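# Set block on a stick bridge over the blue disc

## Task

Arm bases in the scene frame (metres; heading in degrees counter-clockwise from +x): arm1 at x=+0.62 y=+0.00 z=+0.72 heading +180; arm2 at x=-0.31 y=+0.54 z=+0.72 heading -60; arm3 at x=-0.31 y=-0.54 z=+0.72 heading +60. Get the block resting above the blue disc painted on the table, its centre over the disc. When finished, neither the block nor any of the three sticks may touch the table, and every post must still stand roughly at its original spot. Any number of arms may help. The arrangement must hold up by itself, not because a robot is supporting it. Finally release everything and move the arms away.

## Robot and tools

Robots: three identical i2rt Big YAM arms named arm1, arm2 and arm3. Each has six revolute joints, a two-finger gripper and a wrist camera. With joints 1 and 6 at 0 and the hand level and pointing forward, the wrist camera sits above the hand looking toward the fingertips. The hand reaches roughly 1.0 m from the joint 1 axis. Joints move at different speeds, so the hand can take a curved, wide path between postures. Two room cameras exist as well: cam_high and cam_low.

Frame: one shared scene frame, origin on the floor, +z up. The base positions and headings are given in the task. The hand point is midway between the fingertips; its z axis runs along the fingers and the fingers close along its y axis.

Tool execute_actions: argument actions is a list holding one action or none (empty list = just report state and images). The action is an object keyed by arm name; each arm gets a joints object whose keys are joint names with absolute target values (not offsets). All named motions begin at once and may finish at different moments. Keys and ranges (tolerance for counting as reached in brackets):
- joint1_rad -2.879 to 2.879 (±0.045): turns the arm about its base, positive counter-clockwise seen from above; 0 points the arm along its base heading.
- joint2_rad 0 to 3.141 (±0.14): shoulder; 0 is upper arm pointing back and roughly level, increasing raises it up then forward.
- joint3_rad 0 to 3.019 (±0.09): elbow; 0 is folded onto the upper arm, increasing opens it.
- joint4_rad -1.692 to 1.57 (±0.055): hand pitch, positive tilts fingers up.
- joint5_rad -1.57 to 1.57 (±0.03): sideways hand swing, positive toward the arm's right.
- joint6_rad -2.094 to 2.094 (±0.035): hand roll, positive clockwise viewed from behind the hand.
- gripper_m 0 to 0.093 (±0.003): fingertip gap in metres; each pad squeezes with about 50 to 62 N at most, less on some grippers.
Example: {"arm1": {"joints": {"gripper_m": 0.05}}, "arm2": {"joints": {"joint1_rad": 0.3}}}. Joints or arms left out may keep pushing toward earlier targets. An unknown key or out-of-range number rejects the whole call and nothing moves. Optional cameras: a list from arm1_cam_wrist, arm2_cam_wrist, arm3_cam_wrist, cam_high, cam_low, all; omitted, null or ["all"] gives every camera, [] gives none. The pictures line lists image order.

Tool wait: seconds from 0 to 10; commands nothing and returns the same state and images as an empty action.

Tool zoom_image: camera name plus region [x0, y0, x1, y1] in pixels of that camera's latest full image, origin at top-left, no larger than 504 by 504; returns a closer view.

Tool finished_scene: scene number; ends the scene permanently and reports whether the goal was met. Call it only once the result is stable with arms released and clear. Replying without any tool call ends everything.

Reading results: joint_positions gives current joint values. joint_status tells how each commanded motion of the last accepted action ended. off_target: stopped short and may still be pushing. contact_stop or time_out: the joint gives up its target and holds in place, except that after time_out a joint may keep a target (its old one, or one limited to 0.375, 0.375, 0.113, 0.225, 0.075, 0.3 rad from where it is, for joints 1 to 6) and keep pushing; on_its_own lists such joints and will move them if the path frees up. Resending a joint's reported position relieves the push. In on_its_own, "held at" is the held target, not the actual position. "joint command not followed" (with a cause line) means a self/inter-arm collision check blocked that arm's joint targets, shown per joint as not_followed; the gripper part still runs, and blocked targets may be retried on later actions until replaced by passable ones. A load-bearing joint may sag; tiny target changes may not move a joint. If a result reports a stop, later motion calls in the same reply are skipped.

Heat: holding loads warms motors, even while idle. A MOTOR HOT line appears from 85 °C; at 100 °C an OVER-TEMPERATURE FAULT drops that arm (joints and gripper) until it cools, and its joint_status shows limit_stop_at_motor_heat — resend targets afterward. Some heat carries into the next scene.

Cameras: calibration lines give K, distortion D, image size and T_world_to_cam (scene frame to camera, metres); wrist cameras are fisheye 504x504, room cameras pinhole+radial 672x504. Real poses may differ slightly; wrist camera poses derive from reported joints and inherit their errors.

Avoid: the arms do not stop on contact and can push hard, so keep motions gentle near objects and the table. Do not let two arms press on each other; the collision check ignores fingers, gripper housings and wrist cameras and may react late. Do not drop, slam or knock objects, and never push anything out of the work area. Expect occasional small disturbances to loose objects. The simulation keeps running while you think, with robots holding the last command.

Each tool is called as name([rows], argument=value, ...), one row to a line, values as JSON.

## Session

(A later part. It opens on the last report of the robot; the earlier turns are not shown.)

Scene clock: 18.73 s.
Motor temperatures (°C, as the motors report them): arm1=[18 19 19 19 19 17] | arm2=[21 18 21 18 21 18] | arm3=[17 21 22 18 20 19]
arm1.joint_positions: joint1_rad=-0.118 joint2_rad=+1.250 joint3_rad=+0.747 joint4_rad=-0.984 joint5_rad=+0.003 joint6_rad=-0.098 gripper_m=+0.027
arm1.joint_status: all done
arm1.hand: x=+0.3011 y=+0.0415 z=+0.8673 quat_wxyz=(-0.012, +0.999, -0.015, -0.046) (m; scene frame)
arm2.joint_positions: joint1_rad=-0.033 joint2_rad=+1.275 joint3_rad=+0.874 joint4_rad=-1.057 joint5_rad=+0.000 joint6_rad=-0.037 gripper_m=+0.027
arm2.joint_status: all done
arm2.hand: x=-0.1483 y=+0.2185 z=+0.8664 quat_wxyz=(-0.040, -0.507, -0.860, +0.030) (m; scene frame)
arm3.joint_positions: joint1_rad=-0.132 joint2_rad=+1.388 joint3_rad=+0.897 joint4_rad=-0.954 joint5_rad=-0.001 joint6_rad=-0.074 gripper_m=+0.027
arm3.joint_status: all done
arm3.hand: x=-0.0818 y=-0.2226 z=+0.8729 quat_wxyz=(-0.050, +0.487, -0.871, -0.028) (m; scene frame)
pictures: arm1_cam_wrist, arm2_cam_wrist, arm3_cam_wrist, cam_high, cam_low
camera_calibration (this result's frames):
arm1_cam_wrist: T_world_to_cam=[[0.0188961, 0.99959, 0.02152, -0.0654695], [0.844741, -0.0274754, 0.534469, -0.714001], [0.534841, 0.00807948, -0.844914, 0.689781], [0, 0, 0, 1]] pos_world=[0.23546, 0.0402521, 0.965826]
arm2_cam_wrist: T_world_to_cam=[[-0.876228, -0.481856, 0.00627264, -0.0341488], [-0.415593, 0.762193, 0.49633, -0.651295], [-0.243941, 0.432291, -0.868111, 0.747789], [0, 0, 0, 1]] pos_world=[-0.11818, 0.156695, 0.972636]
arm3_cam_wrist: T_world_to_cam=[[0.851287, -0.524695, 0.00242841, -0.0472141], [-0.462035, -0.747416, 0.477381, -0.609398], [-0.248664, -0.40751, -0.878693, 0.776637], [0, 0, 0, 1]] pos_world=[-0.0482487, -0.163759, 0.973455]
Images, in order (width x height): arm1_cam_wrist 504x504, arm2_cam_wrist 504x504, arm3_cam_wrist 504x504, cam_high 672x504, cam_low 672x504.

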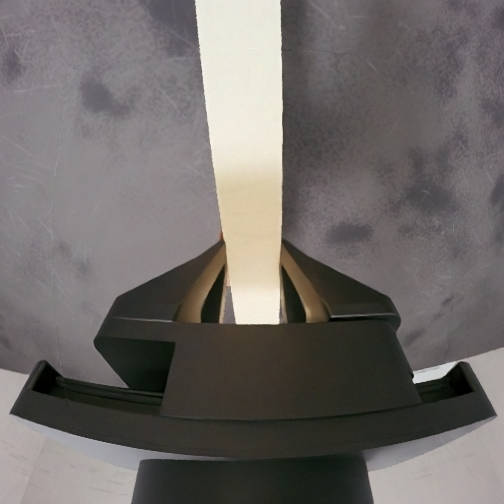

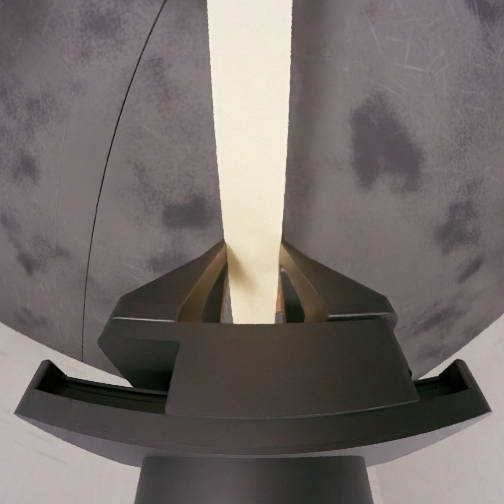

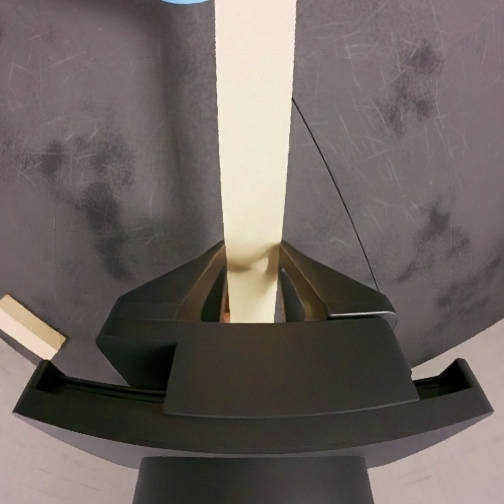

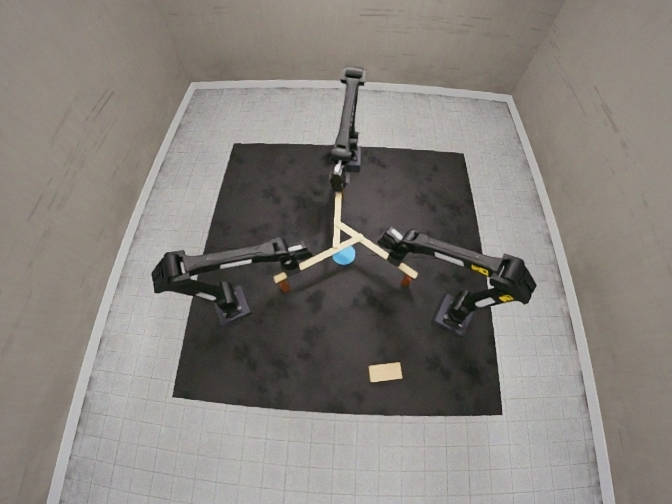

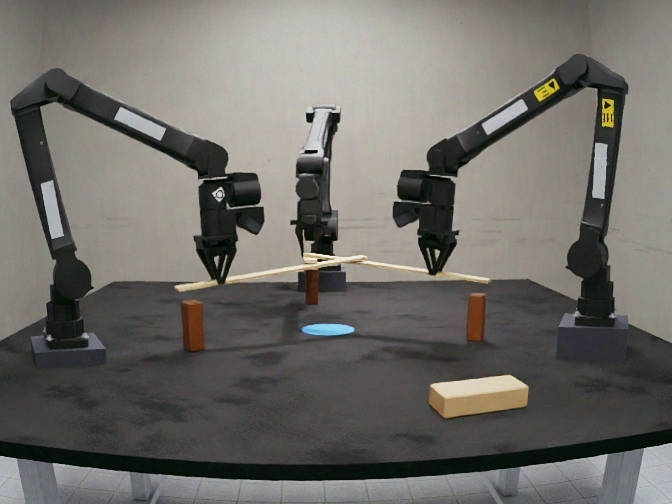

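execute_actions([
  {"arm1":{"joints":{"joint2_rad":1.36,"joint3_rad":0.87,"joint4_rad":-0.92}},"arm2":{"joints":{"joint2_rad":1.335,"joint3_rad":0.97,"joint4_rad":-1.03}},"arm3":{"joints":{"joint2_rad":1.42,"joint3_rad":0.97}}},
], cameras=["cam_high","cam_low"])

zoom_image(camera="cam_low", region=[150,180,530,360])

zoom_image(camera="cam_high", region=[250,160,450,310])

Scene clock: 20.13 s.
Motor temperatures (°C, as the motors report them): arm1=[18 19 20 19 19 17] | arm2=[21 18 21 18 21 18] | arm3=[17 21 23 18 20 19]
arm1.joint_positions: joint1_rad=-0.118 joint2_rad=+1.357 joint3_rad=+0.816 joint4_rad=-0.935 joint5_rad=+0.003 joint6_rad=-0.098 gripper_m=+0.027
arm1.joint_status: all done
arm1.hand: x=+0.2651 y=+0.0463 z=+0.8587 quat_wxyz=(-0.013, +0.999, -0.015, -0.050) (m; scene frame)
arm2.joint_positions: joint1_rad=-0.033 joint2_rad=+1.333 joint3_rad=+0.923 joint4_rad=-1.041 joint5_rad=+0.000 joint6_rad=-0.037 gripper_m=+0.027
arm2.joint_status: all done
arm2.hand: x=-0.1382 y=+0.1984 z=+0.8653 quat_wxyz=(-0.043, -0.507, -0.860, +0.032) (m; scene frame)
arm3.joint_positions: joint1_rad=-0.132 joint2_rad=+1.417 joint3_rad=+0.913 joint4_rad=-0.954 joint5_rad=-0.001 joint6_rad=-0.074 gripper_m=+0.027
arm3.joint_status: all done
arm3.hand: x=-0.0785 y=-0.2180 z=+0.8680 quat_wxyz=(-0.044, +0.487, -0.872, -0.025) (m; scene frame)
pictures: cam_high, cam_low
Images, in order (width x height): cam_high 672x504, cam_low 672x504.

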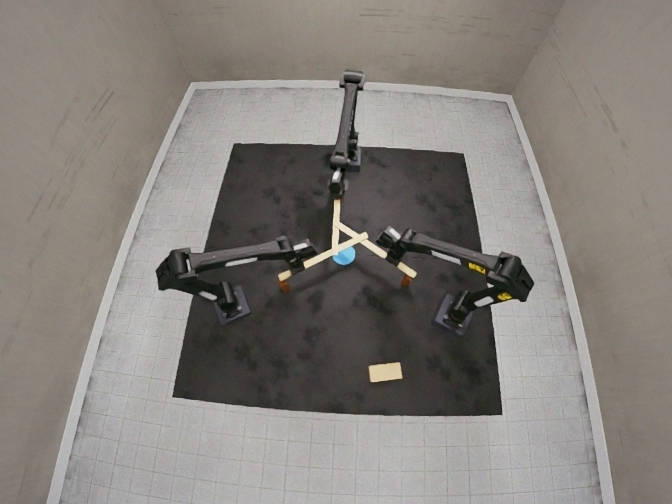

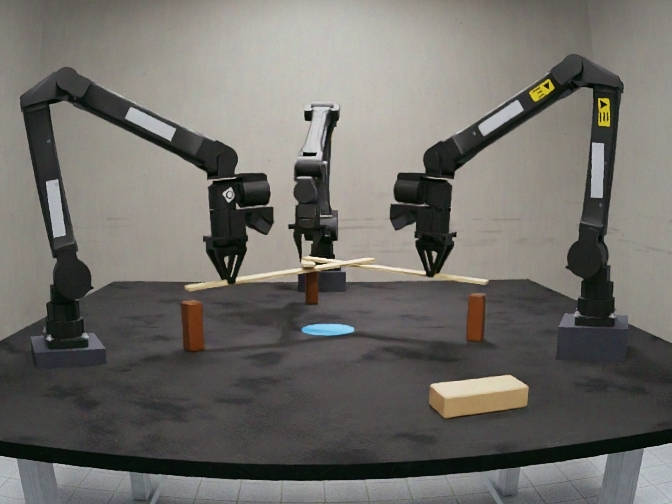

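Region (150, 180, 530, 360) of cam_low's 672x504 image, scaled by 1.326, with more detail than that image has; it fills the top 239 rows of this view, and the rest is white.

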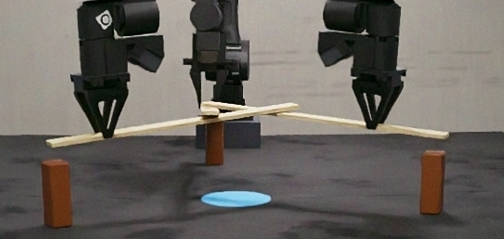

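Region (250, 160, 450, 310) of cam_high's 672x504 image, scaled by 2.520, with more detail than that image has; it fills the top 378 rows of this view, and the rest is white.

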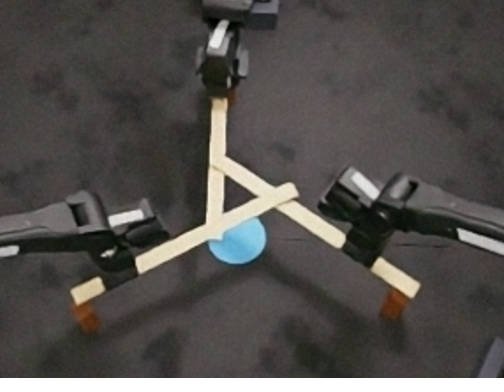

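execute_actions([
  {"arm1":{"joints":{"joint2_rad":1.405,"joint6_rad":-0.16}},"arm2":{"joints":{"joint2_rad":1.4}},"arm3":{"joints":{"joint2_rad":1.50,"joint4_rad":-0.88}}},
])

zoom_image(camera="cam_low", region=[150,180,530,360])

zoom_image(camera="cam_high", region=[250,160,450,310])

Scene clock: 21.43 s.
Motor temperatures (°C, as the motors report them): arm1=[18 19 20 19 19 17] | arm2=[21 18 22 18 21 18] | arm3=[17 21 23 18 20 19]
arm1.joint_positions: joint1_rad=-0.118 joint2_rad=+1.401 joint3_rad=+0.816 joint4_rad=-0.934 joint5_rad=+0.004 joint6_rad=-0.128 gripper_m=+0.027
arm1.joint_status: all done
arm1.hand: x=+0.2675 y=+0.0463 z=+0.8442 quat_wxyz=(-0.011, +1.000, -0.001, -0.029) (m; scene frame)
arm2.joint_positions: joint1_rad=-0.034 joint2_rad=+1.397 joint3_rad=+0.926 joint4_rad=-1.038 joint5_rad=+0.000 joint6_rad=-0.040 gripper_m=+0.027
arm2.joint_status: all done
arm2.hand: x=-0.1383 y=+0.1979 z=+0.8436 quat_wxyz=(-0.019, -0.507, -0.862, +0.016) (m; scene frame)
arm3.joint_positions: joint1_rad=-0.132 joint2_rad=+1.490 joint3_rad=+0.925 joint4_rad=-0.902 joint5_rad=+0.000 joint6_rad=-0.069 gripper_m=+0.027
arm3.joint_status: all done
arm3.hand: x=-0.0704 y=-0.2068 z=+0.8458 quat_wxyz=(-0.040, +0.485, -0.873, -0.023) (m; scene frame)
pictures: arm1_cam_wrist, arm2_cam_wrist, arm3_cam_wrist, cam_high, cam_low
camera_calibration (this result's frames):
arm1_cam_wrist: T_world_to_cam=[[-0.0106642, 0.999735, 0.0204251, -0.0602743], [0.827111, -0.00265979, 0.562032, -0.692793], [0.561938, 0.0228874, -0.826863, 0.66505], [0, 0, 0, 1]] pos_world=[0.198657, 0.0431943, 0.940509]
arm2_cam_wrist: T_world_to_cam=[[-0.87501, -0.484083, 0.00465101, -0.0331415], [-0.405128, 0.737485, 0.540359, -0.650934], [-0.265009, 0.470935, -0.841422, 0.706191], [0, 0, 0, 1]] pos_world=[-0.105564, 0.131441, 0.946097]
arm3_cam_wrist: T_world_to_cam=[[0.848749, -0.528794, 0.0014964, -0.0487717], [-0.459573, -0.73624, 0.496733, -0.593303], [-0.261567, -0.422289, -0.867902, 0.749007], [0, 0, 0, 1]] pos_world=[-0.0353552, -0.146306, 0.944851]
Images, in order (width x height): arm1_cam_wrist 504x504, arm2_cam_wrist 504x504, arm3_cam_wrist 504x504, cam_high 672x504, cam_low 672x504.

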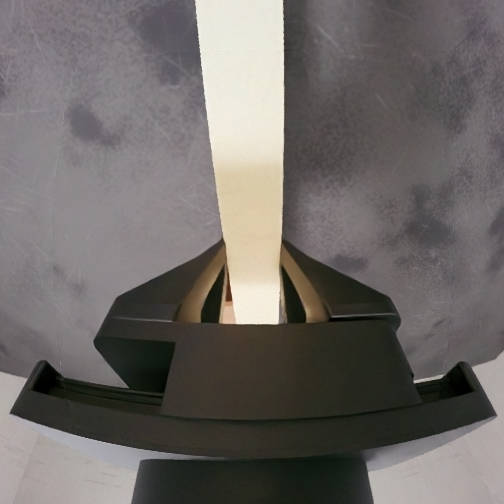

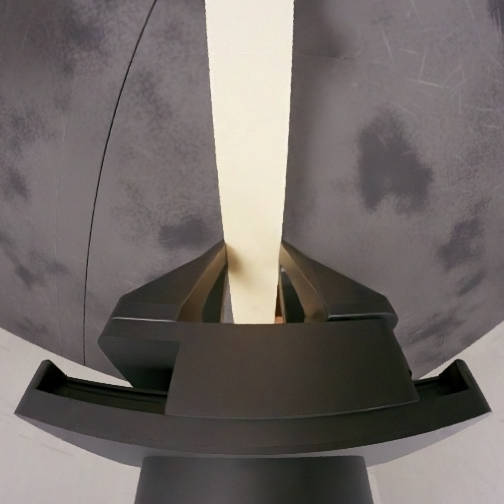

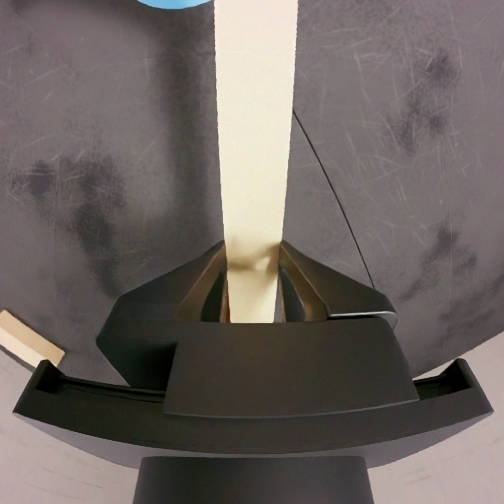

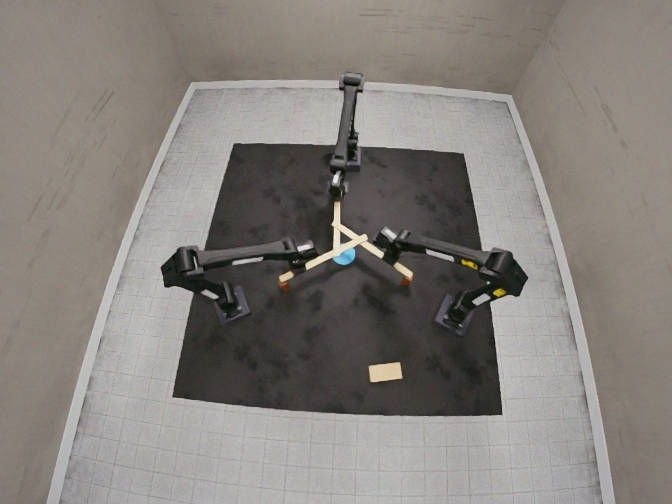

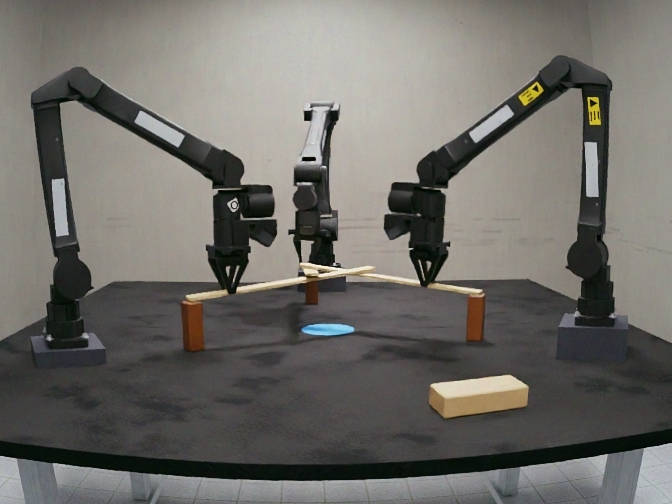

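Region (150, 180, 530, 360) of cam_low's 672x504 image, scaled by 1.326, with more detail than that image has; it fills the top 239 rows of this view, and the rest is white.

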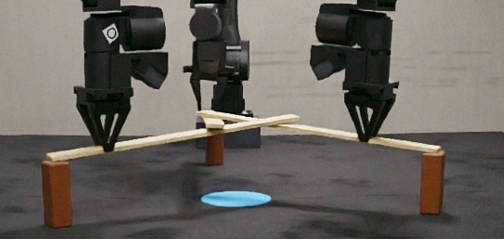

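Region (250, 160, 450, 310) of cam_high's 672x504 image, scaled by 2.520, with more detail than that image has; it fills the top 378 rows of this view, and the rest is white.

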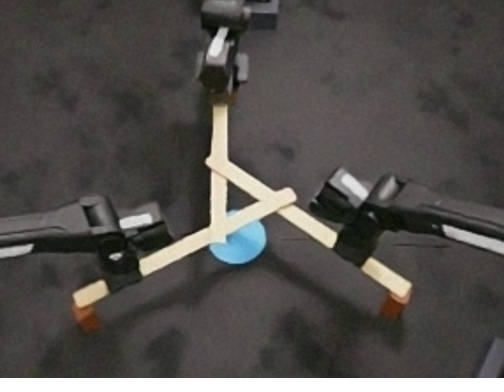

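execute_actions([
  {"arm1":{"joints":{"joint2_rad":1.43}},"arm2":{"joints":{"joint2_rad":1.415,"joint4_rad":-1.06}},"arm3":{"joints":{"joint2_rad":1.52,"joint4_rad":-0.95}}},
], cameras=[])

execute_actions([
  {"arm1":{"joints":{"gripper_m":0.05}},"arm2":{"joints":{"gripper_m":0.05}},"arm3":{"joints":{"gripper_m":0.05}}},
], cameras=["cam_low"])

execute_actions([
  {"arm1":{"joints":{"joint2_rad":0.9}},"arm2":{"joints":{"joint2_rad":0.9}},"arm3":{"joints":{"joint2_rad":1.15,"joint4_rad":-1.3,"gripper_m":0.093}}},
], cameras=["cam_low","cam_high"])

zoom_image(camera="cam_high", region=[250,160,450,310])

Scene clock: 22.53 s.
Motor temperatures (°C, as the motors report them): arm1=[18 19 20 19 19 17] | arm2=[21 18 22 18 21 18] | arm3=[17 21 23 18 20 19]
arm1.joint_positions: joint1_rad=-0.118 joint2_rad=+1.415 joint3_rad=+0.817 joint4_rad=-0.929 joint5_rad=+0.004 joint6_rad=-0.129 gripper_m=+0.027
arm1.joint_status: all done
arm1.hand: x=+0.2667 y=+0.0464 z=+0.8398 quat_wxyz=(-0.011, +1.000, +0.000, -0.025) (m; scene frame)
arm2.joint_positions: joint1_rad=-0.034 joint2_rad=+1.402 joint3_rad=+0.927 joint4_rad=-1.040 joint5_rad=+0.000 joint6_rad=-0.040 gripper_m=+0.027
arm2.joint_status: all done
arm2.hand: x=-0.1386 y=+0.1982 z=+0.8422 quat_wxyz=(-0.016, -0.507, -0.862, +0.015) (m; scene frame)
arm3.joint_positions: joint1_rad=-0.132 joint2_rad=+1.501 joint3_rad=+0.935 joint4_rad=-0.924 joint5_rad=+0.000 joint6_rad=-0.069 gripper_m=+0.027
arm3.joint_status: all done
arm3.hand: x=-0.0714 y=-0.2082 z=+0.8447 quat_wxyz=(-0.029, +0.486, -0.874, -0.018) (m; scene frame)
pictures: none
No camera images: the call's "cameras" was empty. Leave "cameras" out to get every camera's image.

Scene clock: 23.17 s.
Motor temperatures (°C, as the motors report them): arm1=[18 19 20 19 19 17] | arm2=[21 18 22 18 21 18] | arm3=[17 21 23 18 20 19]
arm1.joint_positions: joint1_rad=-0.118 joint2_rad=+1.415 joint3_rad=+0.817 joint4_rad=-0.929 joint5_rad=+0.004 joint6_rad=-0.145 gripper_m=+0.050
arm1.joint_status: all done
arm1.hand: x=+0.2667 y=+0.0464 z=+0.8397 quat_wxyz=(-0.011, +1.000, +0.008, -0.025) (m; scene frame)
arm2.joint_positions: joint1_rad=-0.034 joint2_rad=+1.402 joint3_rad=+0.927 joint4_rad=-1.049 joint5_rad=+0.000 joint6_rad=-0.040 gripper_m=+0.050
arm2.joint_status: all done
arm2.hand: x=-0.1397 y=+0.2003 z=+0.8420 quat_wxyz=(-0.012, -0.507, -0.862, +0.012) (m; scene frame)
arm3.joint_positions: joint1_rad=-0.132 joint2_rad=+1.511 joint3_rad=+0.935 joint4_rad=-0.935 joint5_rad=+0.000 joint6_rad=-0.069 gripper_m=+0.050
arm3.joint_status: all done
arm3.hand: x=-0.0734 y=-0.2108 z=+0.8409 quat_wxyz=(-0.020, +0.486, -0.874, -0.014) (m; scene frame)
pictures: cam_low
Images, in order (width x height): cam_low 672x504.

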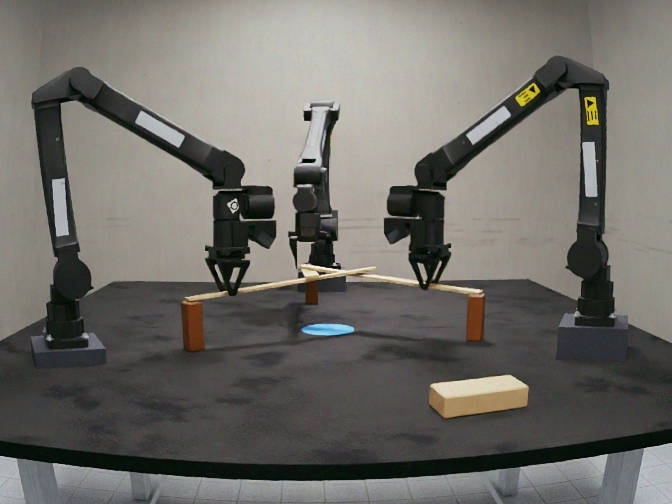

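Scene clock: 24.50 s.
Motor temperatures (°C, as the motors report them): arm1=[18 19 21 19 19 17] | arm2=[21 18 22 18 21 18] | arm3=[17 21 24 18 20 19]
arm1.joint_positions: joint1_rad=-0.118 joint2_rad=+0.898 joint3_rad=+0.817 joint4_rad=-0.929 joint5_rad=+0.004 joint6_rad=-0.145 gripper_m=+0.050
arm1.joint_status: all done
arm1.hand: x=+0.2741 y=+0.0435 z=+1.0153 quat_wxyz=(-0.045, +0.960, +0.009, -0.278) (m; scene frame)
arm2.joint_positions: joint1_rad=-0.034 joint2_rad=+0.892 joint3_rad=+0.927 joint4_rad=-1.050 joint5_rad=+0.000 joint6_rad=-0.040 gripper_m=+0.050
arm2.joint_status: all done
arm2.hand: x=-0.1500 y=+0.2237 z=+1.0197 quat_wxyz=(-0.224, -0.488, -0.831, +0.148) (m; scene frame)
arm3.joint_positions: joint1_rad=-0.132 joint2_rad=+1.143 joint3_rad=+0.935 joint4_rad=-1.285 joint5_rad=+0.000 joint6_rad=-0.069 gripper_m=+0.093
arm3.joint_status: all done
arm3.hand: x=-0.1201 y=-0.2773 z=+0.9620 quat_wxyz=(-0.028, +0.486, -0.874, -0.018) (m; scene frame)
pictures: cam_high, cam_low
Images, in order (width x height): cam_high 672x504, cam_low 672x504.

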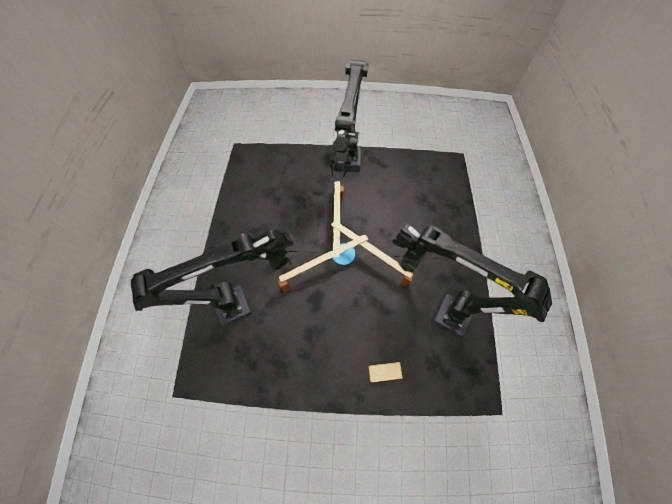

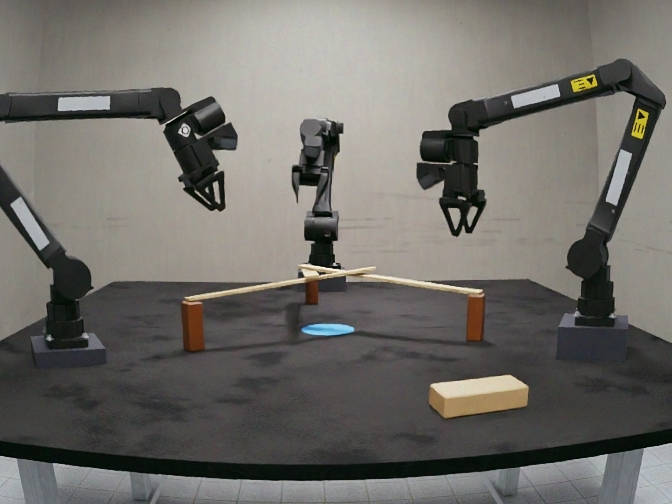

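Region (250, 160, 450, 310) of cam_high's 672x504 image, scaled by 2.520, with more detail than that image has; it fills the top 378 rows of this view, and the rest is white.

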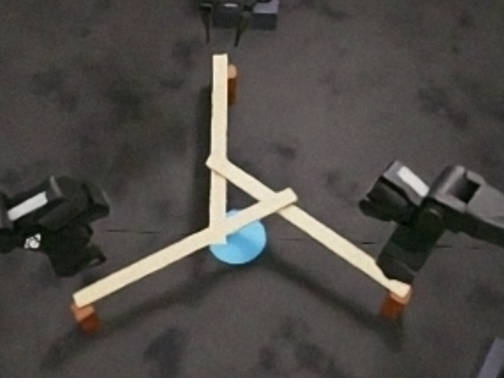

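execute_actions([
  {"arm1":{"joints":{"joint2_rad":0.6}},"arm2":{"joints":{"joint2_rad":0.6,"joint1_rad":0.5}},"arm3":{"joints":{"joint1_rad":1.07,"joint6_rad":0.46}}},
], cameras=[])

execute_actions([
  {"arm3":{"joints":{"joint2_rad":1.61,"joint3_rad":1.04,"joint4_rad":-0.93}}},
], cameras=["arm3_cam_wrist","cam_low"])

Scene clock: 26.57 s.
Motor temperatures (°C, as the motors report them): arm1=[18 19 22 19 19 17] | arm2=[21 18 23 18 21 18] | arm3=[17 21 24 18 20 19]
arm1.joint_positions: joint1_rad=-0.118 joint2_rad=+0.590 joint3_rad=+0.817 joint4_rad=-0.929 joint5_rad=+0.004 joint6_rad=-0.145 gripper_m=+0.050
arm1.joint_status: all done
arm1.hand: x=+0.3201 y=+0.0365 z=+1.1098 quat_wxyz=(-0.065, +0.905, +0.009, -0.420) (m; scene frame)
arm2.joint_positions: joint1_rad=+0.496 joint2_rad=+0.597 joint3_rad=+0.927 joint4_rad=-1.050 joint5_rad=+0.000 joint6_rad=-0.040 gripper_m=+0.050
arm2.joint_status: all done
arm2.hand: x=-0.0596 y=+0.3749 z=+1.1084 quat_wxyz=(-0.387, -0.241, -0.882, +0.123) (m; scene frame)
arm3.joint_positions: joint1_rad=+1.069 joint2_rad=+1.145 joint3_rad=+0.935 joint4_rad=-1.285 joint5_rad=+0.000 joint6_rad=+0.447 gripper_m=+0.093
arm3.joint_status: all done
arm3.hand: x=-0.4810 y=-0.2677 z=+0.9664 quat_wxyz=(-0.004, +0.750, -0.660, -0.040) (m; scene frame)
pictures: none
No camera images: the call's "cameras" was empty. Leave "cameras" out to get every camera's image.

Scene clock: 27.73 s.
Motor temperatures (°C, as the motors report them): arm1=[18 19 22 19 19 17] | arm2=[21 18 23 18 21 18] | arm3=[17 21 24 18 20 19]
arm1.joint_positions: joint1_rad=-0.118 joint2_rad=+0.590 joint3_rad=+0.817 joint4_rad=-0.929 joint5_rad=+0.004 joint6_rad=-0.145 gripper_m=+0.050
arm1.joint_status: not commanded
arm1.hand: x=+0.3201 y=+0.0365 z=+1.1098 quat_wxyz=(-0.065, +0.905, +0.009, -0.420) (m; scene frame)
arm2.joint_positions: joint1_rad=+0.496 joint2_rad=+0.597 joint3_rad=+0.927 joint4_rad=-1.050 joint5_rad=+0.000 joint6_rad=-0.040 gripper_m=+0.050
arm2.joint_status: not commanded
arm2.hand: x=-0.0596 y=+0.3749 z=+1.1084 quat_wxyz=(-0.387, -0.241, -0.882, +0.123) (m; scene frame)
arm3.joint_positions: joint1_rad=+1.069 joint2_rad=+1.629 joint3_rad=+1.005 joint4_rad=-0.947 joint5_rad=+0.000 joint6_rad=+0.448 gripper_m=+0.093
arm3.joint_status: all done
arm3.hand: x=-0.5385 y=-0.1829 z=+0.8234 quat_wxyz=(+0.006, +0.751, -0.661, -0.003) (m; scene frame)
pictures: arm3_cam_wrist, cam_low
camera_calibration (this result's frames):
arm3_cam_wrist: T_world_to_cam=[[0.991929, 0.126362, -0.0104956, 0.56799], [0.109197, -0.809235, 0.577247, -0.553038], [0.0644487, -0.573734, -0.816502, 0.722703], [0, 0, 0, 1]] pos_world=[-0.549593, -0.10467, 0.91529]
Images, in order (width x height): arm3_cam_wrist 504x504, cam_low 672x504.

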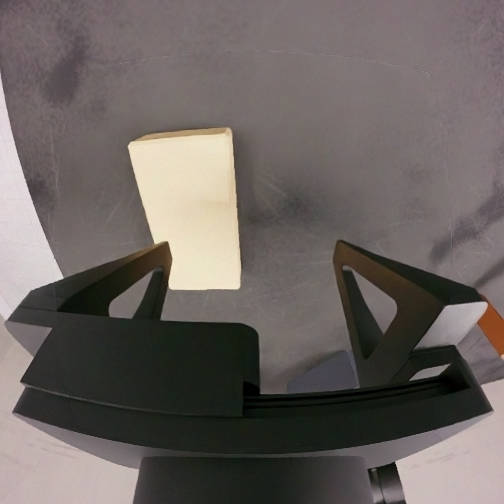

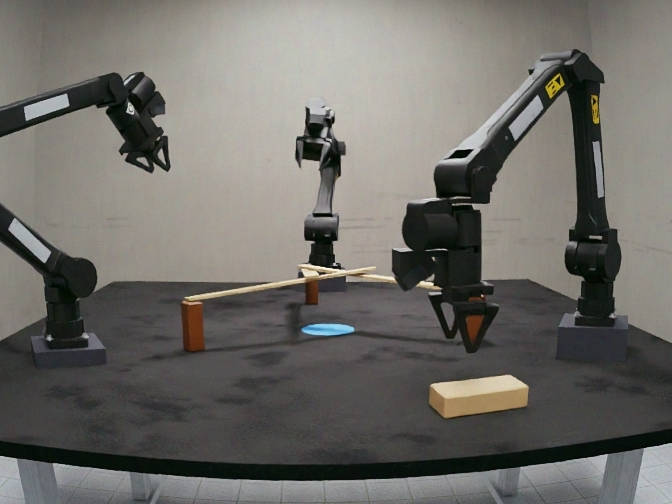

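execute_actions([
  {"arm3":{"joints":{"joint1_rad":1.165,"joint6_rad":0.52,"joint2_rad":1.70,"joint3_rad":1.08,"joint4_rad":-0.88}}},
], cameras=["arm3_cam_wrist","cam_low"])

Scene clock: 29.07 s.
Motor temperatures (°C, as the motors report them): arm1=[18 19 22 19 19 17] | arm2=[21 18 24 18 21 18] | arm3=[17 21 24 18 20 19]
arm1.joint_positions: joint1_rad=-0.118 joint2_rad=+0.590 joint3_rad=+0.817 joint4_rad=-0.929 joint5_rad=+0.004 joint6_rad=-0.145 gripper_m=+0.050
arm1.joint_status: not commanded
arm1.hand: x=+0.3201 y=+0.0365 z=+1.1098 quat_wxyz=(-0.065, +0.905, +0.009, -0.420) (m; scene frame)
arm2.joint_positions: joint1_rad=+0.496 joint2_rad=+0.597 joint3_rad=+0.927 joint4_rad=-1.050 joint5_rad=+0.000 joint6_rad=-0.040 gripper_m=+0.050
arm2.joint_status: not commanded
arm2.hand: x=-0.0596 y=+0.3749 z=+1.1084 quat_wxyz=(-0.387, -0.241, -0.882, +0.123) (m; scene frame)
arm3.joint_positions: joint1_rad=+1.173 joint2_rad=+1.701 joint3_rad=+1.041 joint4_rad=-0.894 joint5_rad=+0.000 joint6_rad=+0.507 gripper_m=+0.093
arm3.joint_status: all done
arm3.hand: x=-0.5886 y=-0.1910 z=+0.8060 quat_wxyz=(+0.005, +0.765, -0.643, -0.012) (m; scene frame)
pictures: arm3_cam_wrist, cam_low
camera_calibration (this result's frames):
arm3_cam_wrist: T_world_to_cam=[[0.985045, 0.17121, -0.0193072, 0.630171], [0.152152, -0.811825, 0.563729, -0.508397], [0.0808418, -0.558237, -0.825734, 0.727204], [0, 0, 0, 1]] pos_world=[-0.602183, -0.114669, 0.899242]
Images, in order (width x height): arm3_cam_wrist 504x504, cam_low 672x504.

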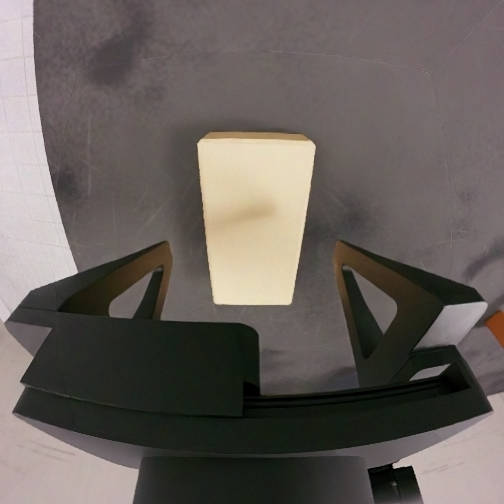

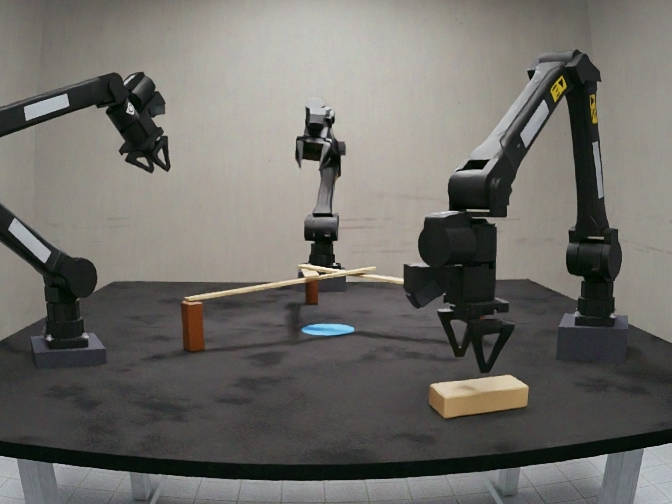

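execute_actions([
  {"arm3":{"joints":{"joint2_rad":1.83,"joint4_rad":-0.78}}},
], cameras=["cam_low"])

execute_actions([
  {"arm3":{"joints":{"gripper_m":0.04}}},
], cameras=["arm3_cam_wrist"])

execute_actions([
  {"arm3":{"joints":{"joint2_rad":1.4,"joint3_rad":1.25,"joint4_rad":-1.36}}},
], cameras=["cam_low"])

Scene clock: 30.47 s.
Motor temperatures (°C, as the motors report them): arm1=[18 19 23 19 19 17] | arm2=[21 18 24 18 21 18] | arm3=[17 21 24 18 20 19]
arm1.joint_positions: joint1_rad=-0.118 joint2_rad=+0.590 joint3_rad=+0.817 joint4_rad=-0.929 joint5_rad=+0.004 joint6_rad=-0.145 gripper_m=+0.050
arm1.joint_status: not commanded
arm1.hand: x=+0.3201 y=+0.0365 z=+1.1098 quat_wxyz=(-0.065, +0.905, +0.009, -0.420) (m; scene frame)
arm2.joint_positions: joint1_rad=+0.496 joint2_rad=+0.597 joint3_rad=+0.927 joint4_rad=-1.050 joint5_rad=+0.000 joint6_rad=-0.040 gripper_m=+0.050
arm2.joint_status: not commanded
arm2.hand: x=-0.0596 y=+0.3749 z=+1.1084 quat_wxyz=(-0.387, -0.241, -0.882, +0.123) (m; scene frame)
arm3.joint_positions: joint1_rad=+1.173 joint2_rad=+1.846 joint3_rad=+1.044 joint4_rad=-0.797 joint5_rad=+0.000 joint6_rad=+0.508 gripper_m=+0.093
arm3.joint_status: all done
arm3.hand: x=-0.5924 y=-0.1877 z=+0.7450 quat_wxyz=(+0.009, +0.765, -0.644, +0.010) (m; scene frame)
pictures: cam_low
Images, in order (width x height): cam_low 672x504.

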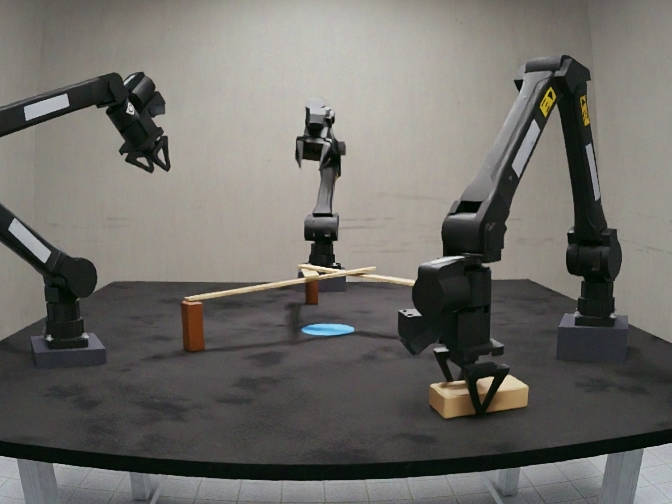

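Scene clock: 31.07 s.
Motor temperatures (°C, as the motors report them): arm1=[18 19 23 19 19 17] | arm2=[21 18 24 18 21 18] | arm3=[17 21 24 18 20 19]
arm1.joint_positions: joint1_rad=-0.118 joint2_rad=+0.590 joint3_rad=+0.817 joint4_rad=-0.929 joint5_rad=+0.004 joint6_rad=-0.145 gripper_m=+0.050
arm1.joint_status: not commanded
arm1.hand: x=+0.3201 y=+0.0365 z=+1.1098 quat_wxyz=(-0.065, +0.905, +0.009, -0.420) (m; scene frame)
arm2.joint_positions: joint1_rad=+0.496 joint2_rad=+0.597 joint3_rad=+0.927 joint4_rad=-1.050 joint5_rad=+0.000 joint6_rad=-0.040 gripper_m=+0.050
arm2.joint_status: not commanded
arm2.hand: x=-0.0596 y=+0.3749 z=+1.1084 quat_wxyz=(-0.387, -0.241, -0.882, +0.123) (m; scene frame)
arm3.joint_positions: joint1_rad=+1.172 joint2_rad=+1.846 joint3_rad=+1.044 joint4_rad=-0.796 joint5_rad=+0.001 joint6_rad=+0.509 gripper_m=+0.069
arm3.joint_status: gripper_m off_target (ended at +0.069, target +0.040)
arm3.hand: x=-0.5924 y=-0.1873 z=+0.7449 quat_wxyz=(+0.008, +0.765, -0.644, +0.009) (m; scene frame)
pictures: arm3_cam_wrist
camera_calibration (this result's frames):
arm3_cam_wrist: T_world_to_cam=[[0.985631, 0.168896, 0.00255725, 0.615656], [0.134309, -0.792792, 0.59451, -0.50028], [0.102438, -0.585624, -0.804084, 0.670685], [0, 0, 0, 1]] pos_world=[-0.60832, -0.107831, 0.835134]
Images, in order (width x height): arm3_cam_wrist 504x504.

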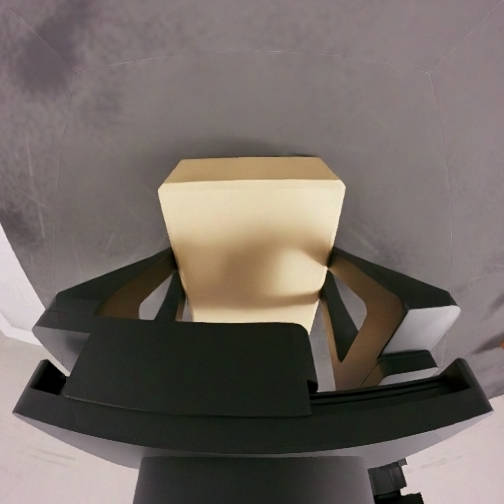

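Scene clock: 32.43 s.
Motor temperatures (°C, as the motors report them): arm1=[18 19 23 19 19 17] | arm2=[21 18 24 18 21 18] | arm3=[17 21 25 18 20 19]
arm1.joint_positions: joint1_rad=-0.118 joint2_rad=+0.590 joint3_rad=+0.817 joint4_rad=-0.929 joint5_rad=+0.004 joint6_rad=-0.145 gripper_m=+0.050
arm1.joint_status: not commanded
arm1.hand: x=+0.3201 y=+0.0365 z=+1.1098 quat_wxyz=(-0.065, +0.905, +0.009, -0.420) (m; scene frame)
arm2.joint_positions: joint1_rad=+0.496 joint2_rad=+0.597 joint3_rad=+0.927 joint4_rad=-1.050 joint5_rad=+0.000 joint6_rad=-0.040 gripper_m=+0.050
arm2.joint_status: not commanded
arm2.hand: x=-0.0596 y=+0.3749 z=+1.1084 quat_wxyz=(-0.387, -0.241, -0.882, +0.123) (m; scene frame)
arm3.joint_positions: joint1_rad=+1.172 joint2_rad=+1.413 joint3_rad=+1.217 joint4_rad=-1.344 joint5_rad=+0.001 joint6_rad=+0.509 gripper_m=+0.069
arm3.joint_status: all done
arm3.hand: x=-0.5654 y=-0.2154 z=+0.9834 quat_wxyz=(+0.003, +0.764, -0.644, -0.019) (m; scene frame)
pictures: cam_low
Images, in order (width x height): cam_low 672x504.

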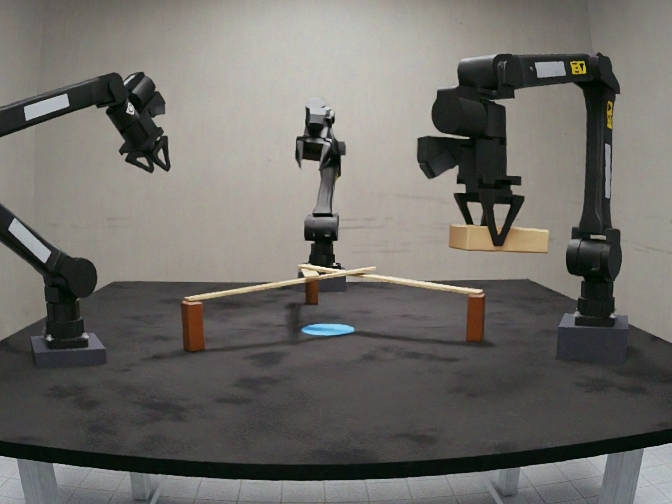

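execute_actions([
  {"arm3":{"joints":{"joint1_rad":-0.03,"joint6_rad":-0.53,"joint3_rad":1.5,"joint2_rad":1.6,"joint4_rad":-1.42}},"arm1":{"joints":{"joint1_rad":0.7}}},
], cameras=[])

execute_actions([
  {"arm3":{"joints":{"joint3_rad":1.85,"joint2_rad":2.0,"joint4_rad":-1.35}}},
], cameras=["arm3_cam_wrist","cam_low","cam_high"])

Scene clock: 34.87 s.
Motor temperatures (°C, as the motors report them): arm1=[18 19 24 19 19 17] | arm2=[21 18 25 18 21 18] | arm3=[17 21 25 18 20 19]
arm1.joint_positions: joint1_rad=+0.693 joint2_rad=+0.590 joint3_rad=+0.817 joint4_rad=-0.929 joint5_rad=+0.002 joint6_rad=-0.147 gripper_m=+0.050
arm1.joint_status: all done
arm1.hand: x=+0.3849 y=-0.1952 z=+1.1066 quat_wxyz=(+0.104, +0.830, +0.367, -0.407) (m; scene frame)
arm2.joint_positions: joint1_rad=+0.496 joint2_rad=+0.597 joint3_rad=+0.927 joint4_rad=-1.050 joint5_rad=+0.000 joint6_rad=-0.040 gripper_m=+0.050
arm2.joint_status: not commanded
arm2.hand: x=-0.0596 y=+0.3749 z=+1.1084 quat_wxyz=(-0.387, -0.241, -0.882, +0.123) (m; scene frame)
arm3.joint_positions: joint1_rad=-0.035 joint2_rad=+1.634 joint3_rad=+1.441 joint4_rad=-1.408 joint5_rad=+0.002 joint6_rad=-0.517 gripper_m=+0.069
arm3.joint_status: all done
arm3.hand: x=-0.0644 y=-0.1212 z=+0.9661 quat_wxyz=(+0.021, +0.703, -0.711, +0.002) (m; scene frame)
pictures: none
No camera images: the call's "cameras" was empty. Leave "cameras" out to get every camera's image.

Scene clock: 36.17 s.
Motor temperatures (°C, as the motors report them): arm1=[18 19 24 19 19 17] | arm2=[21 18 25 18 21 18] | arm3=[17 22 26 18 20 19]
arm1.joint_positions: joint1_rad=+0.693 joint2_rad=+0.590 joint3_rad=+0.817 joint4_rad=-0.929 joint5_rad=+0.002 joint6_rad=-0.147 gripper_m=+0.050
arm1.joint_status: not commanded
arm1.hand: x=+0.3849 y=-0.1952 z=+1.1066 quat_wxyz=(+0.104, +0.830, +0.367, -0.407) (m; scene frame)
arm2.joint_positions: joint1_rad=+0.496 joint2_rad=+0.597 joint3_rad=+0.927 joint4_rad=-1.050 joint5_rad=+0.000 joint6_rad=-0.040 gripper_m=+0.050
arm2.joint_status: not commanded
arm2.hand: x=-0.0596 y=+0.3749 z=+1.1084 quat_wxyz=(-0.387, -0.241, -0.882, +0.123) (m; scene frame)
arm3.joint_positions: joint1_rad=-0.035 joint2_rad=+2.019 joint3_rad=+1.803 joint4_rad=-1.359 joint5_rad=+0.003 joint6_rad=-0.519 gripper_m=+0.069
arm3.joint_status: all done
arm3.hand: x=+0.0044 y=-0.0021 z=+0.8939 quat_wxyz=(+0.008, +0.704, -0.710, -0.001) (m; scene frame)
pictures: arm3_cam_wrist, cam_high, cam_low
camera_calibration (this result's frames):
arm3_cam_wrist: T_world_to_cam=[[0.999893, -0.0102282, -0.0104296, 0.00694447], [-0.00223905, -0.812838, 0.582485, -0.510891], [-0.0144353, -0.5824, -0.812774, 0.846034], [0, 0, 0, 1]] pos_world=[0.00412515, 0.0775295, 0.985294]
Images, in order (width x height): arm3_cam_wrist 504x504, cam_high 672x504, cam_low 672x504.

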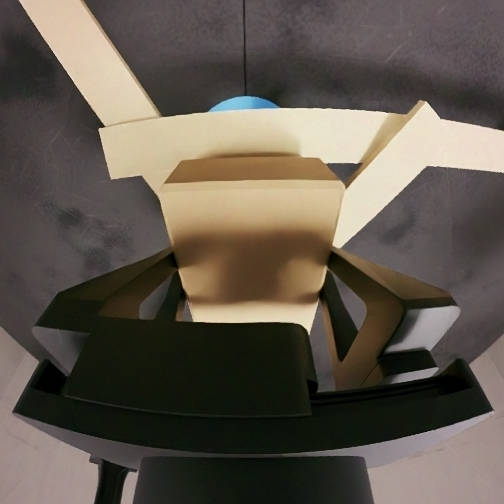

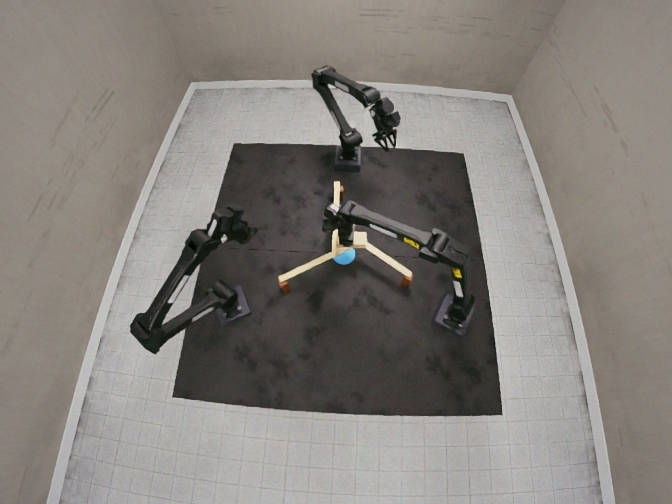

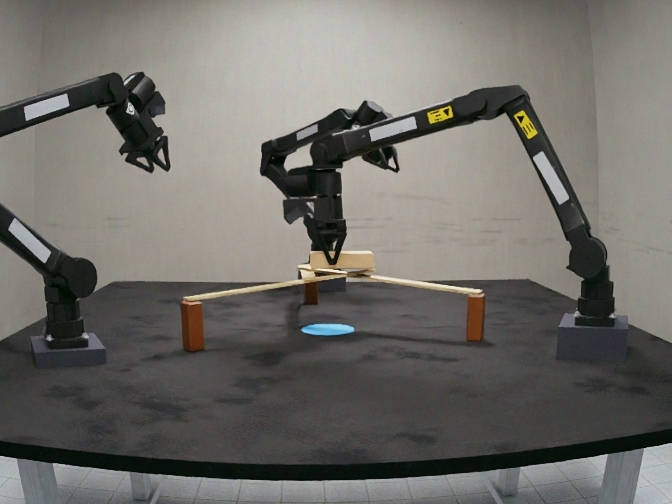

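execute_actions([
  {"arm3":{"joints":{"joint1_rad":-0.01,"joint3_rad":1.94,"joint2_rad":2.085}}},
], cameras=["arm3_cam_wrist","cam_low"])

zoom_image(camera="cam_low", region=[240,200,440,350])

Scene clock: 37.33 s.
Motor temperatures (°C, as the motors report them): arm1=[18 19 25 19 19 17] | arm2=[21 18 25 18 21 18] | arm3=[17 22 26 18 20 19]
arm1.joint_positions: joint1_rad=+0.693 joint2_rad=+0.590 joint3_rad=+0.817 joint4_rad=-0.929 joint5_rad=+0.002 joint6_rad=-0.147 gripper_m=+0.050
arm1.joint_status: not commanded
arm1.hand: x=+0.3849 y=-0.1952 z=+1.1066 quat_wxyz=(+0.104, +0.830, +0.367, -0.407) (m; scene frame)
arm2.joint_positions: joint1_rad=+0.496 joint2_rad=+0.597 joint3_rad=+0.927 joint4_rad=-1.050 joint5_rad=+0.000 joint6_rad=-0.040 gripper_m=+0.050
arm2.joint_status: not commanded
arm2.hand: x=-0.0596 y=+0.3749 z=+1.1084 quat_wxyz=(-0.387, -0.241, -0.882, +0.123) (m; scene frame)
arm3.joint_positions: joint1_rad=-0.017 joint2_rad=+2.086 joint3_rad=+1.883 joint4_rad=-1.359 joint5_rad=+0.005 joint6_rad=-0.519 gripper_m=+0.069
arm3.joint_status: all done
arm3.hand: x=+0.0068 y=+0.0248 z=+0.8827 quat_wxyz=(+0.002, +0.710, -0.704, -0.002) (m; scene frame)
pictures: arm3_cam_wrist, cam_low
camera_calibration (this result's frames):
arm3_cam_wrist: T_world_to_cam=[[0.999965, 0.00804021, -0.00210883, -0.00307369], [0.00779407, -0.81879, 0.57404, -0.475004], [0.00288871, -0.574036, -0.818825, 0.857691], [0, 0, 0, 1]] pos_world=[0.00429817, 0.103442, 0.974963]
Images, in order (width x height): arm3_cam_wrist 504x504, cam_low 672x504.

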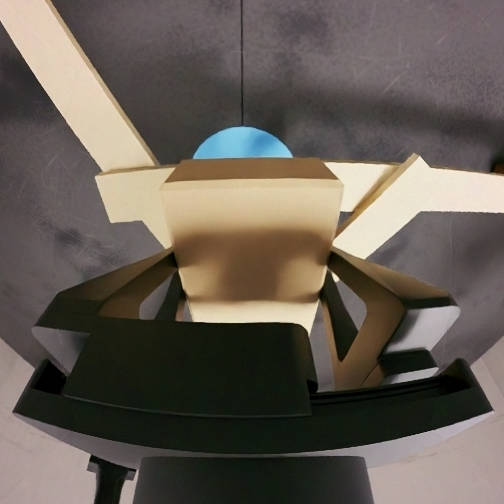

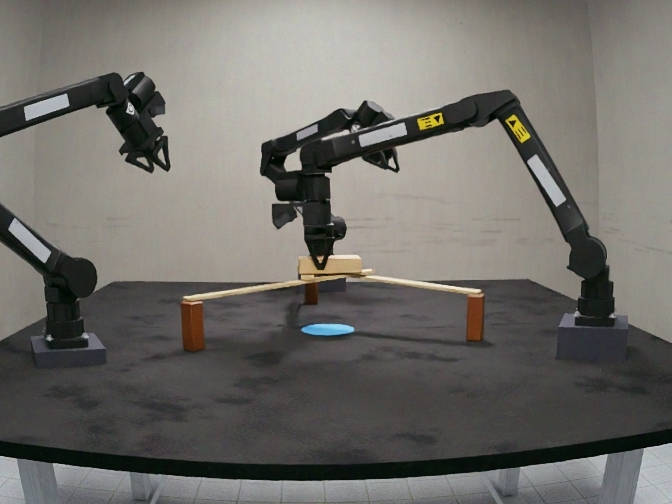

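Region (240, 200, 440, 350) of cam_low's 672x504 image, scaled by 2.520, with more detail than that image has; it fills the top 378 rows of this view, and the rest is white.

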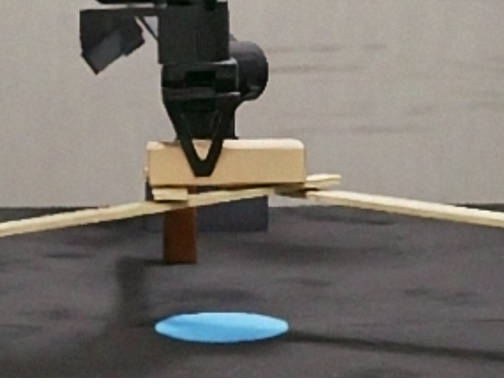

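Essentially touching. Release.

execute_actions([
  {"arm3":{"joints":{"gripper_m":0.085}}},
], cameras=[])

execute_actions([
  {"arm3":{"joints":{"joint2_rad":1.5}}},
], cameras=["cam_high","cam_low"])

Scene clock: 38.23 s.
Motor temperatures (°C, as the motors report them): arm1=[18 19 25 19 19 17] | arm2=[21 18 26 18 21 18] | arm3=[17 22 26 18 20 19]
arm1.joint_positions: joint1_rad=+0.693 joint2_rad=+0.590 joint3_rad=+0.817 joint4_rad=-0.929 joint5_rad=+0.002 joint6_rad=-0.147 gripper_m=+0.050
arm1.joint_status: not commanded
arm1.hand: x=+0.3849 y=-0.1952 z=+1.1066 quat_wxyz=(+0.104, +0.830, +0.367, -0.407) (m; scene frame)
arm2.joint_positions: joint1_rad=+0.496 joint2_rad=+0.597 joint3_rad=+0.927 joint4_rad=-1.050 joint5_rad=+0.000 joint6_rad=-0.040 gripper_m=+0.050
arm2.joint_status: not commanded
arm2.hand: x=-0.0596 y=+0.3749 z=+1.1084 quat_wxyz=(-0.387, -0.241, -0.882, +0.123) (m; scene frame)
arm3.joint_positions: joint1_rad=-0.017 joint2_rad=+2.086 joint3_rad=+1.883 joint4_rad=-1.359 joint5_rad=+0.003 joint6_rad=-0.519 gripper_m=+0.085
arm3.joint_status: all done
arm3.hand: x=+0.0066 y=+0.0249 z=+0.8828 quat_wxyz=(+0.002, +0.710, -0.704, -0.003) (m; scene frame)
pictures: none
No camera images: the call's "cameras" was empty. Leave "cameras" out to get every camera's image.

Scene clock: 40.00 s.
Motor temperatures (°C, as the motors report them): arm1=[18 19 25 19 19 17] | arm2=[21 18 26 18 21 18] | arm3=[17 23 27 18 20 19]
arm1.joint_positions: joint1_rad=+0.693 joint2_rad=+0.590 joint3_rad=+0.817 joint4_rad=-0.929 joint5_rad=+0.002 joint6_rad=-0.147 gripper_m=+0.050
arm1.joint_status: not commanded
arm1.hand: x=+0.3849 y=-0.1952 z=+1.1066 quat_wxyz=(+0.104, +0.830, +0.367, -0.407) (m; scene frame)
arm2.joint_positions: joint1_rad=+0.496 joint2_rad=+0.597 joint3_rad=+0.927 joint4_rad=-1.050 joint5_rad=+0.000 joint6_rad=-0.040 gripper_m=+0.050
arm2.joint_status: not commanded
arm2.hand: x=-0.0596 y=+0.3749 z=+1.1084 quat_wxyz=(-0.387, -0.241, -0.882, +0.123) (m; scene frame)
arm3.joint_positions: joint1_rad=-0.017 joint2_rad=+1.519 joint3_rad=+1.927 joint4_rad=-1.359 joint5_rad=+0.003 joint6_rad=-0.519 gripper_m=+0.085
arm3.joint_status: all done
arm3.hand: x=-0.0276 y=-0.0434 z=+1.2436 quat_wxyz=(-0.288, +0.676, -0.673, -0.083) (m; scene frame)
pictures: cam_high, cam_low
Images, in order (width x height): cam_high 672x504, cam_low 672x504.

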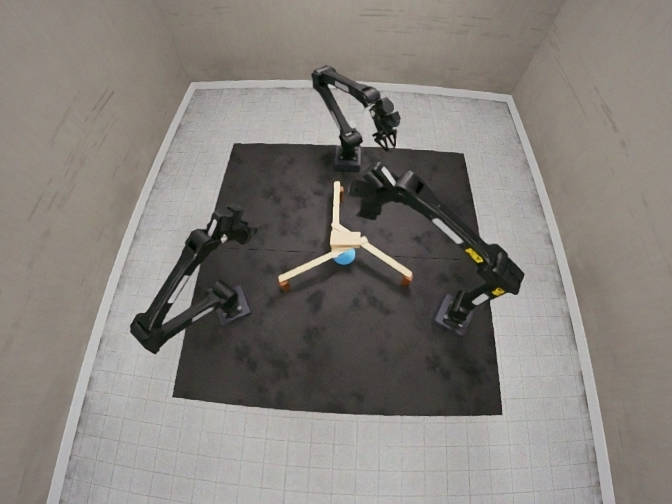

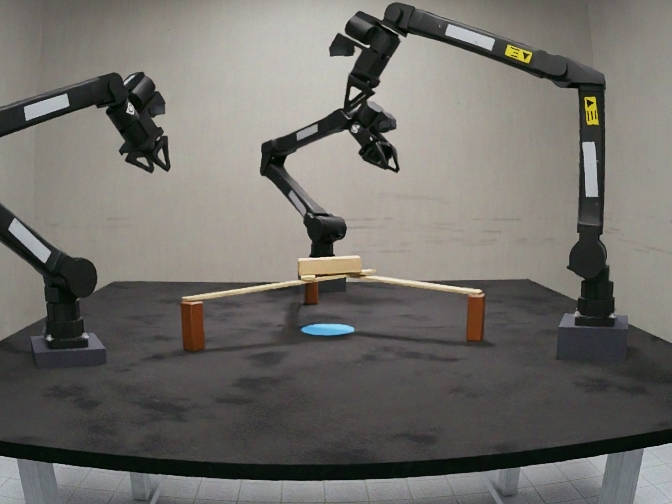

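finished_scene(scene=1)

The scene is finished: the task was done.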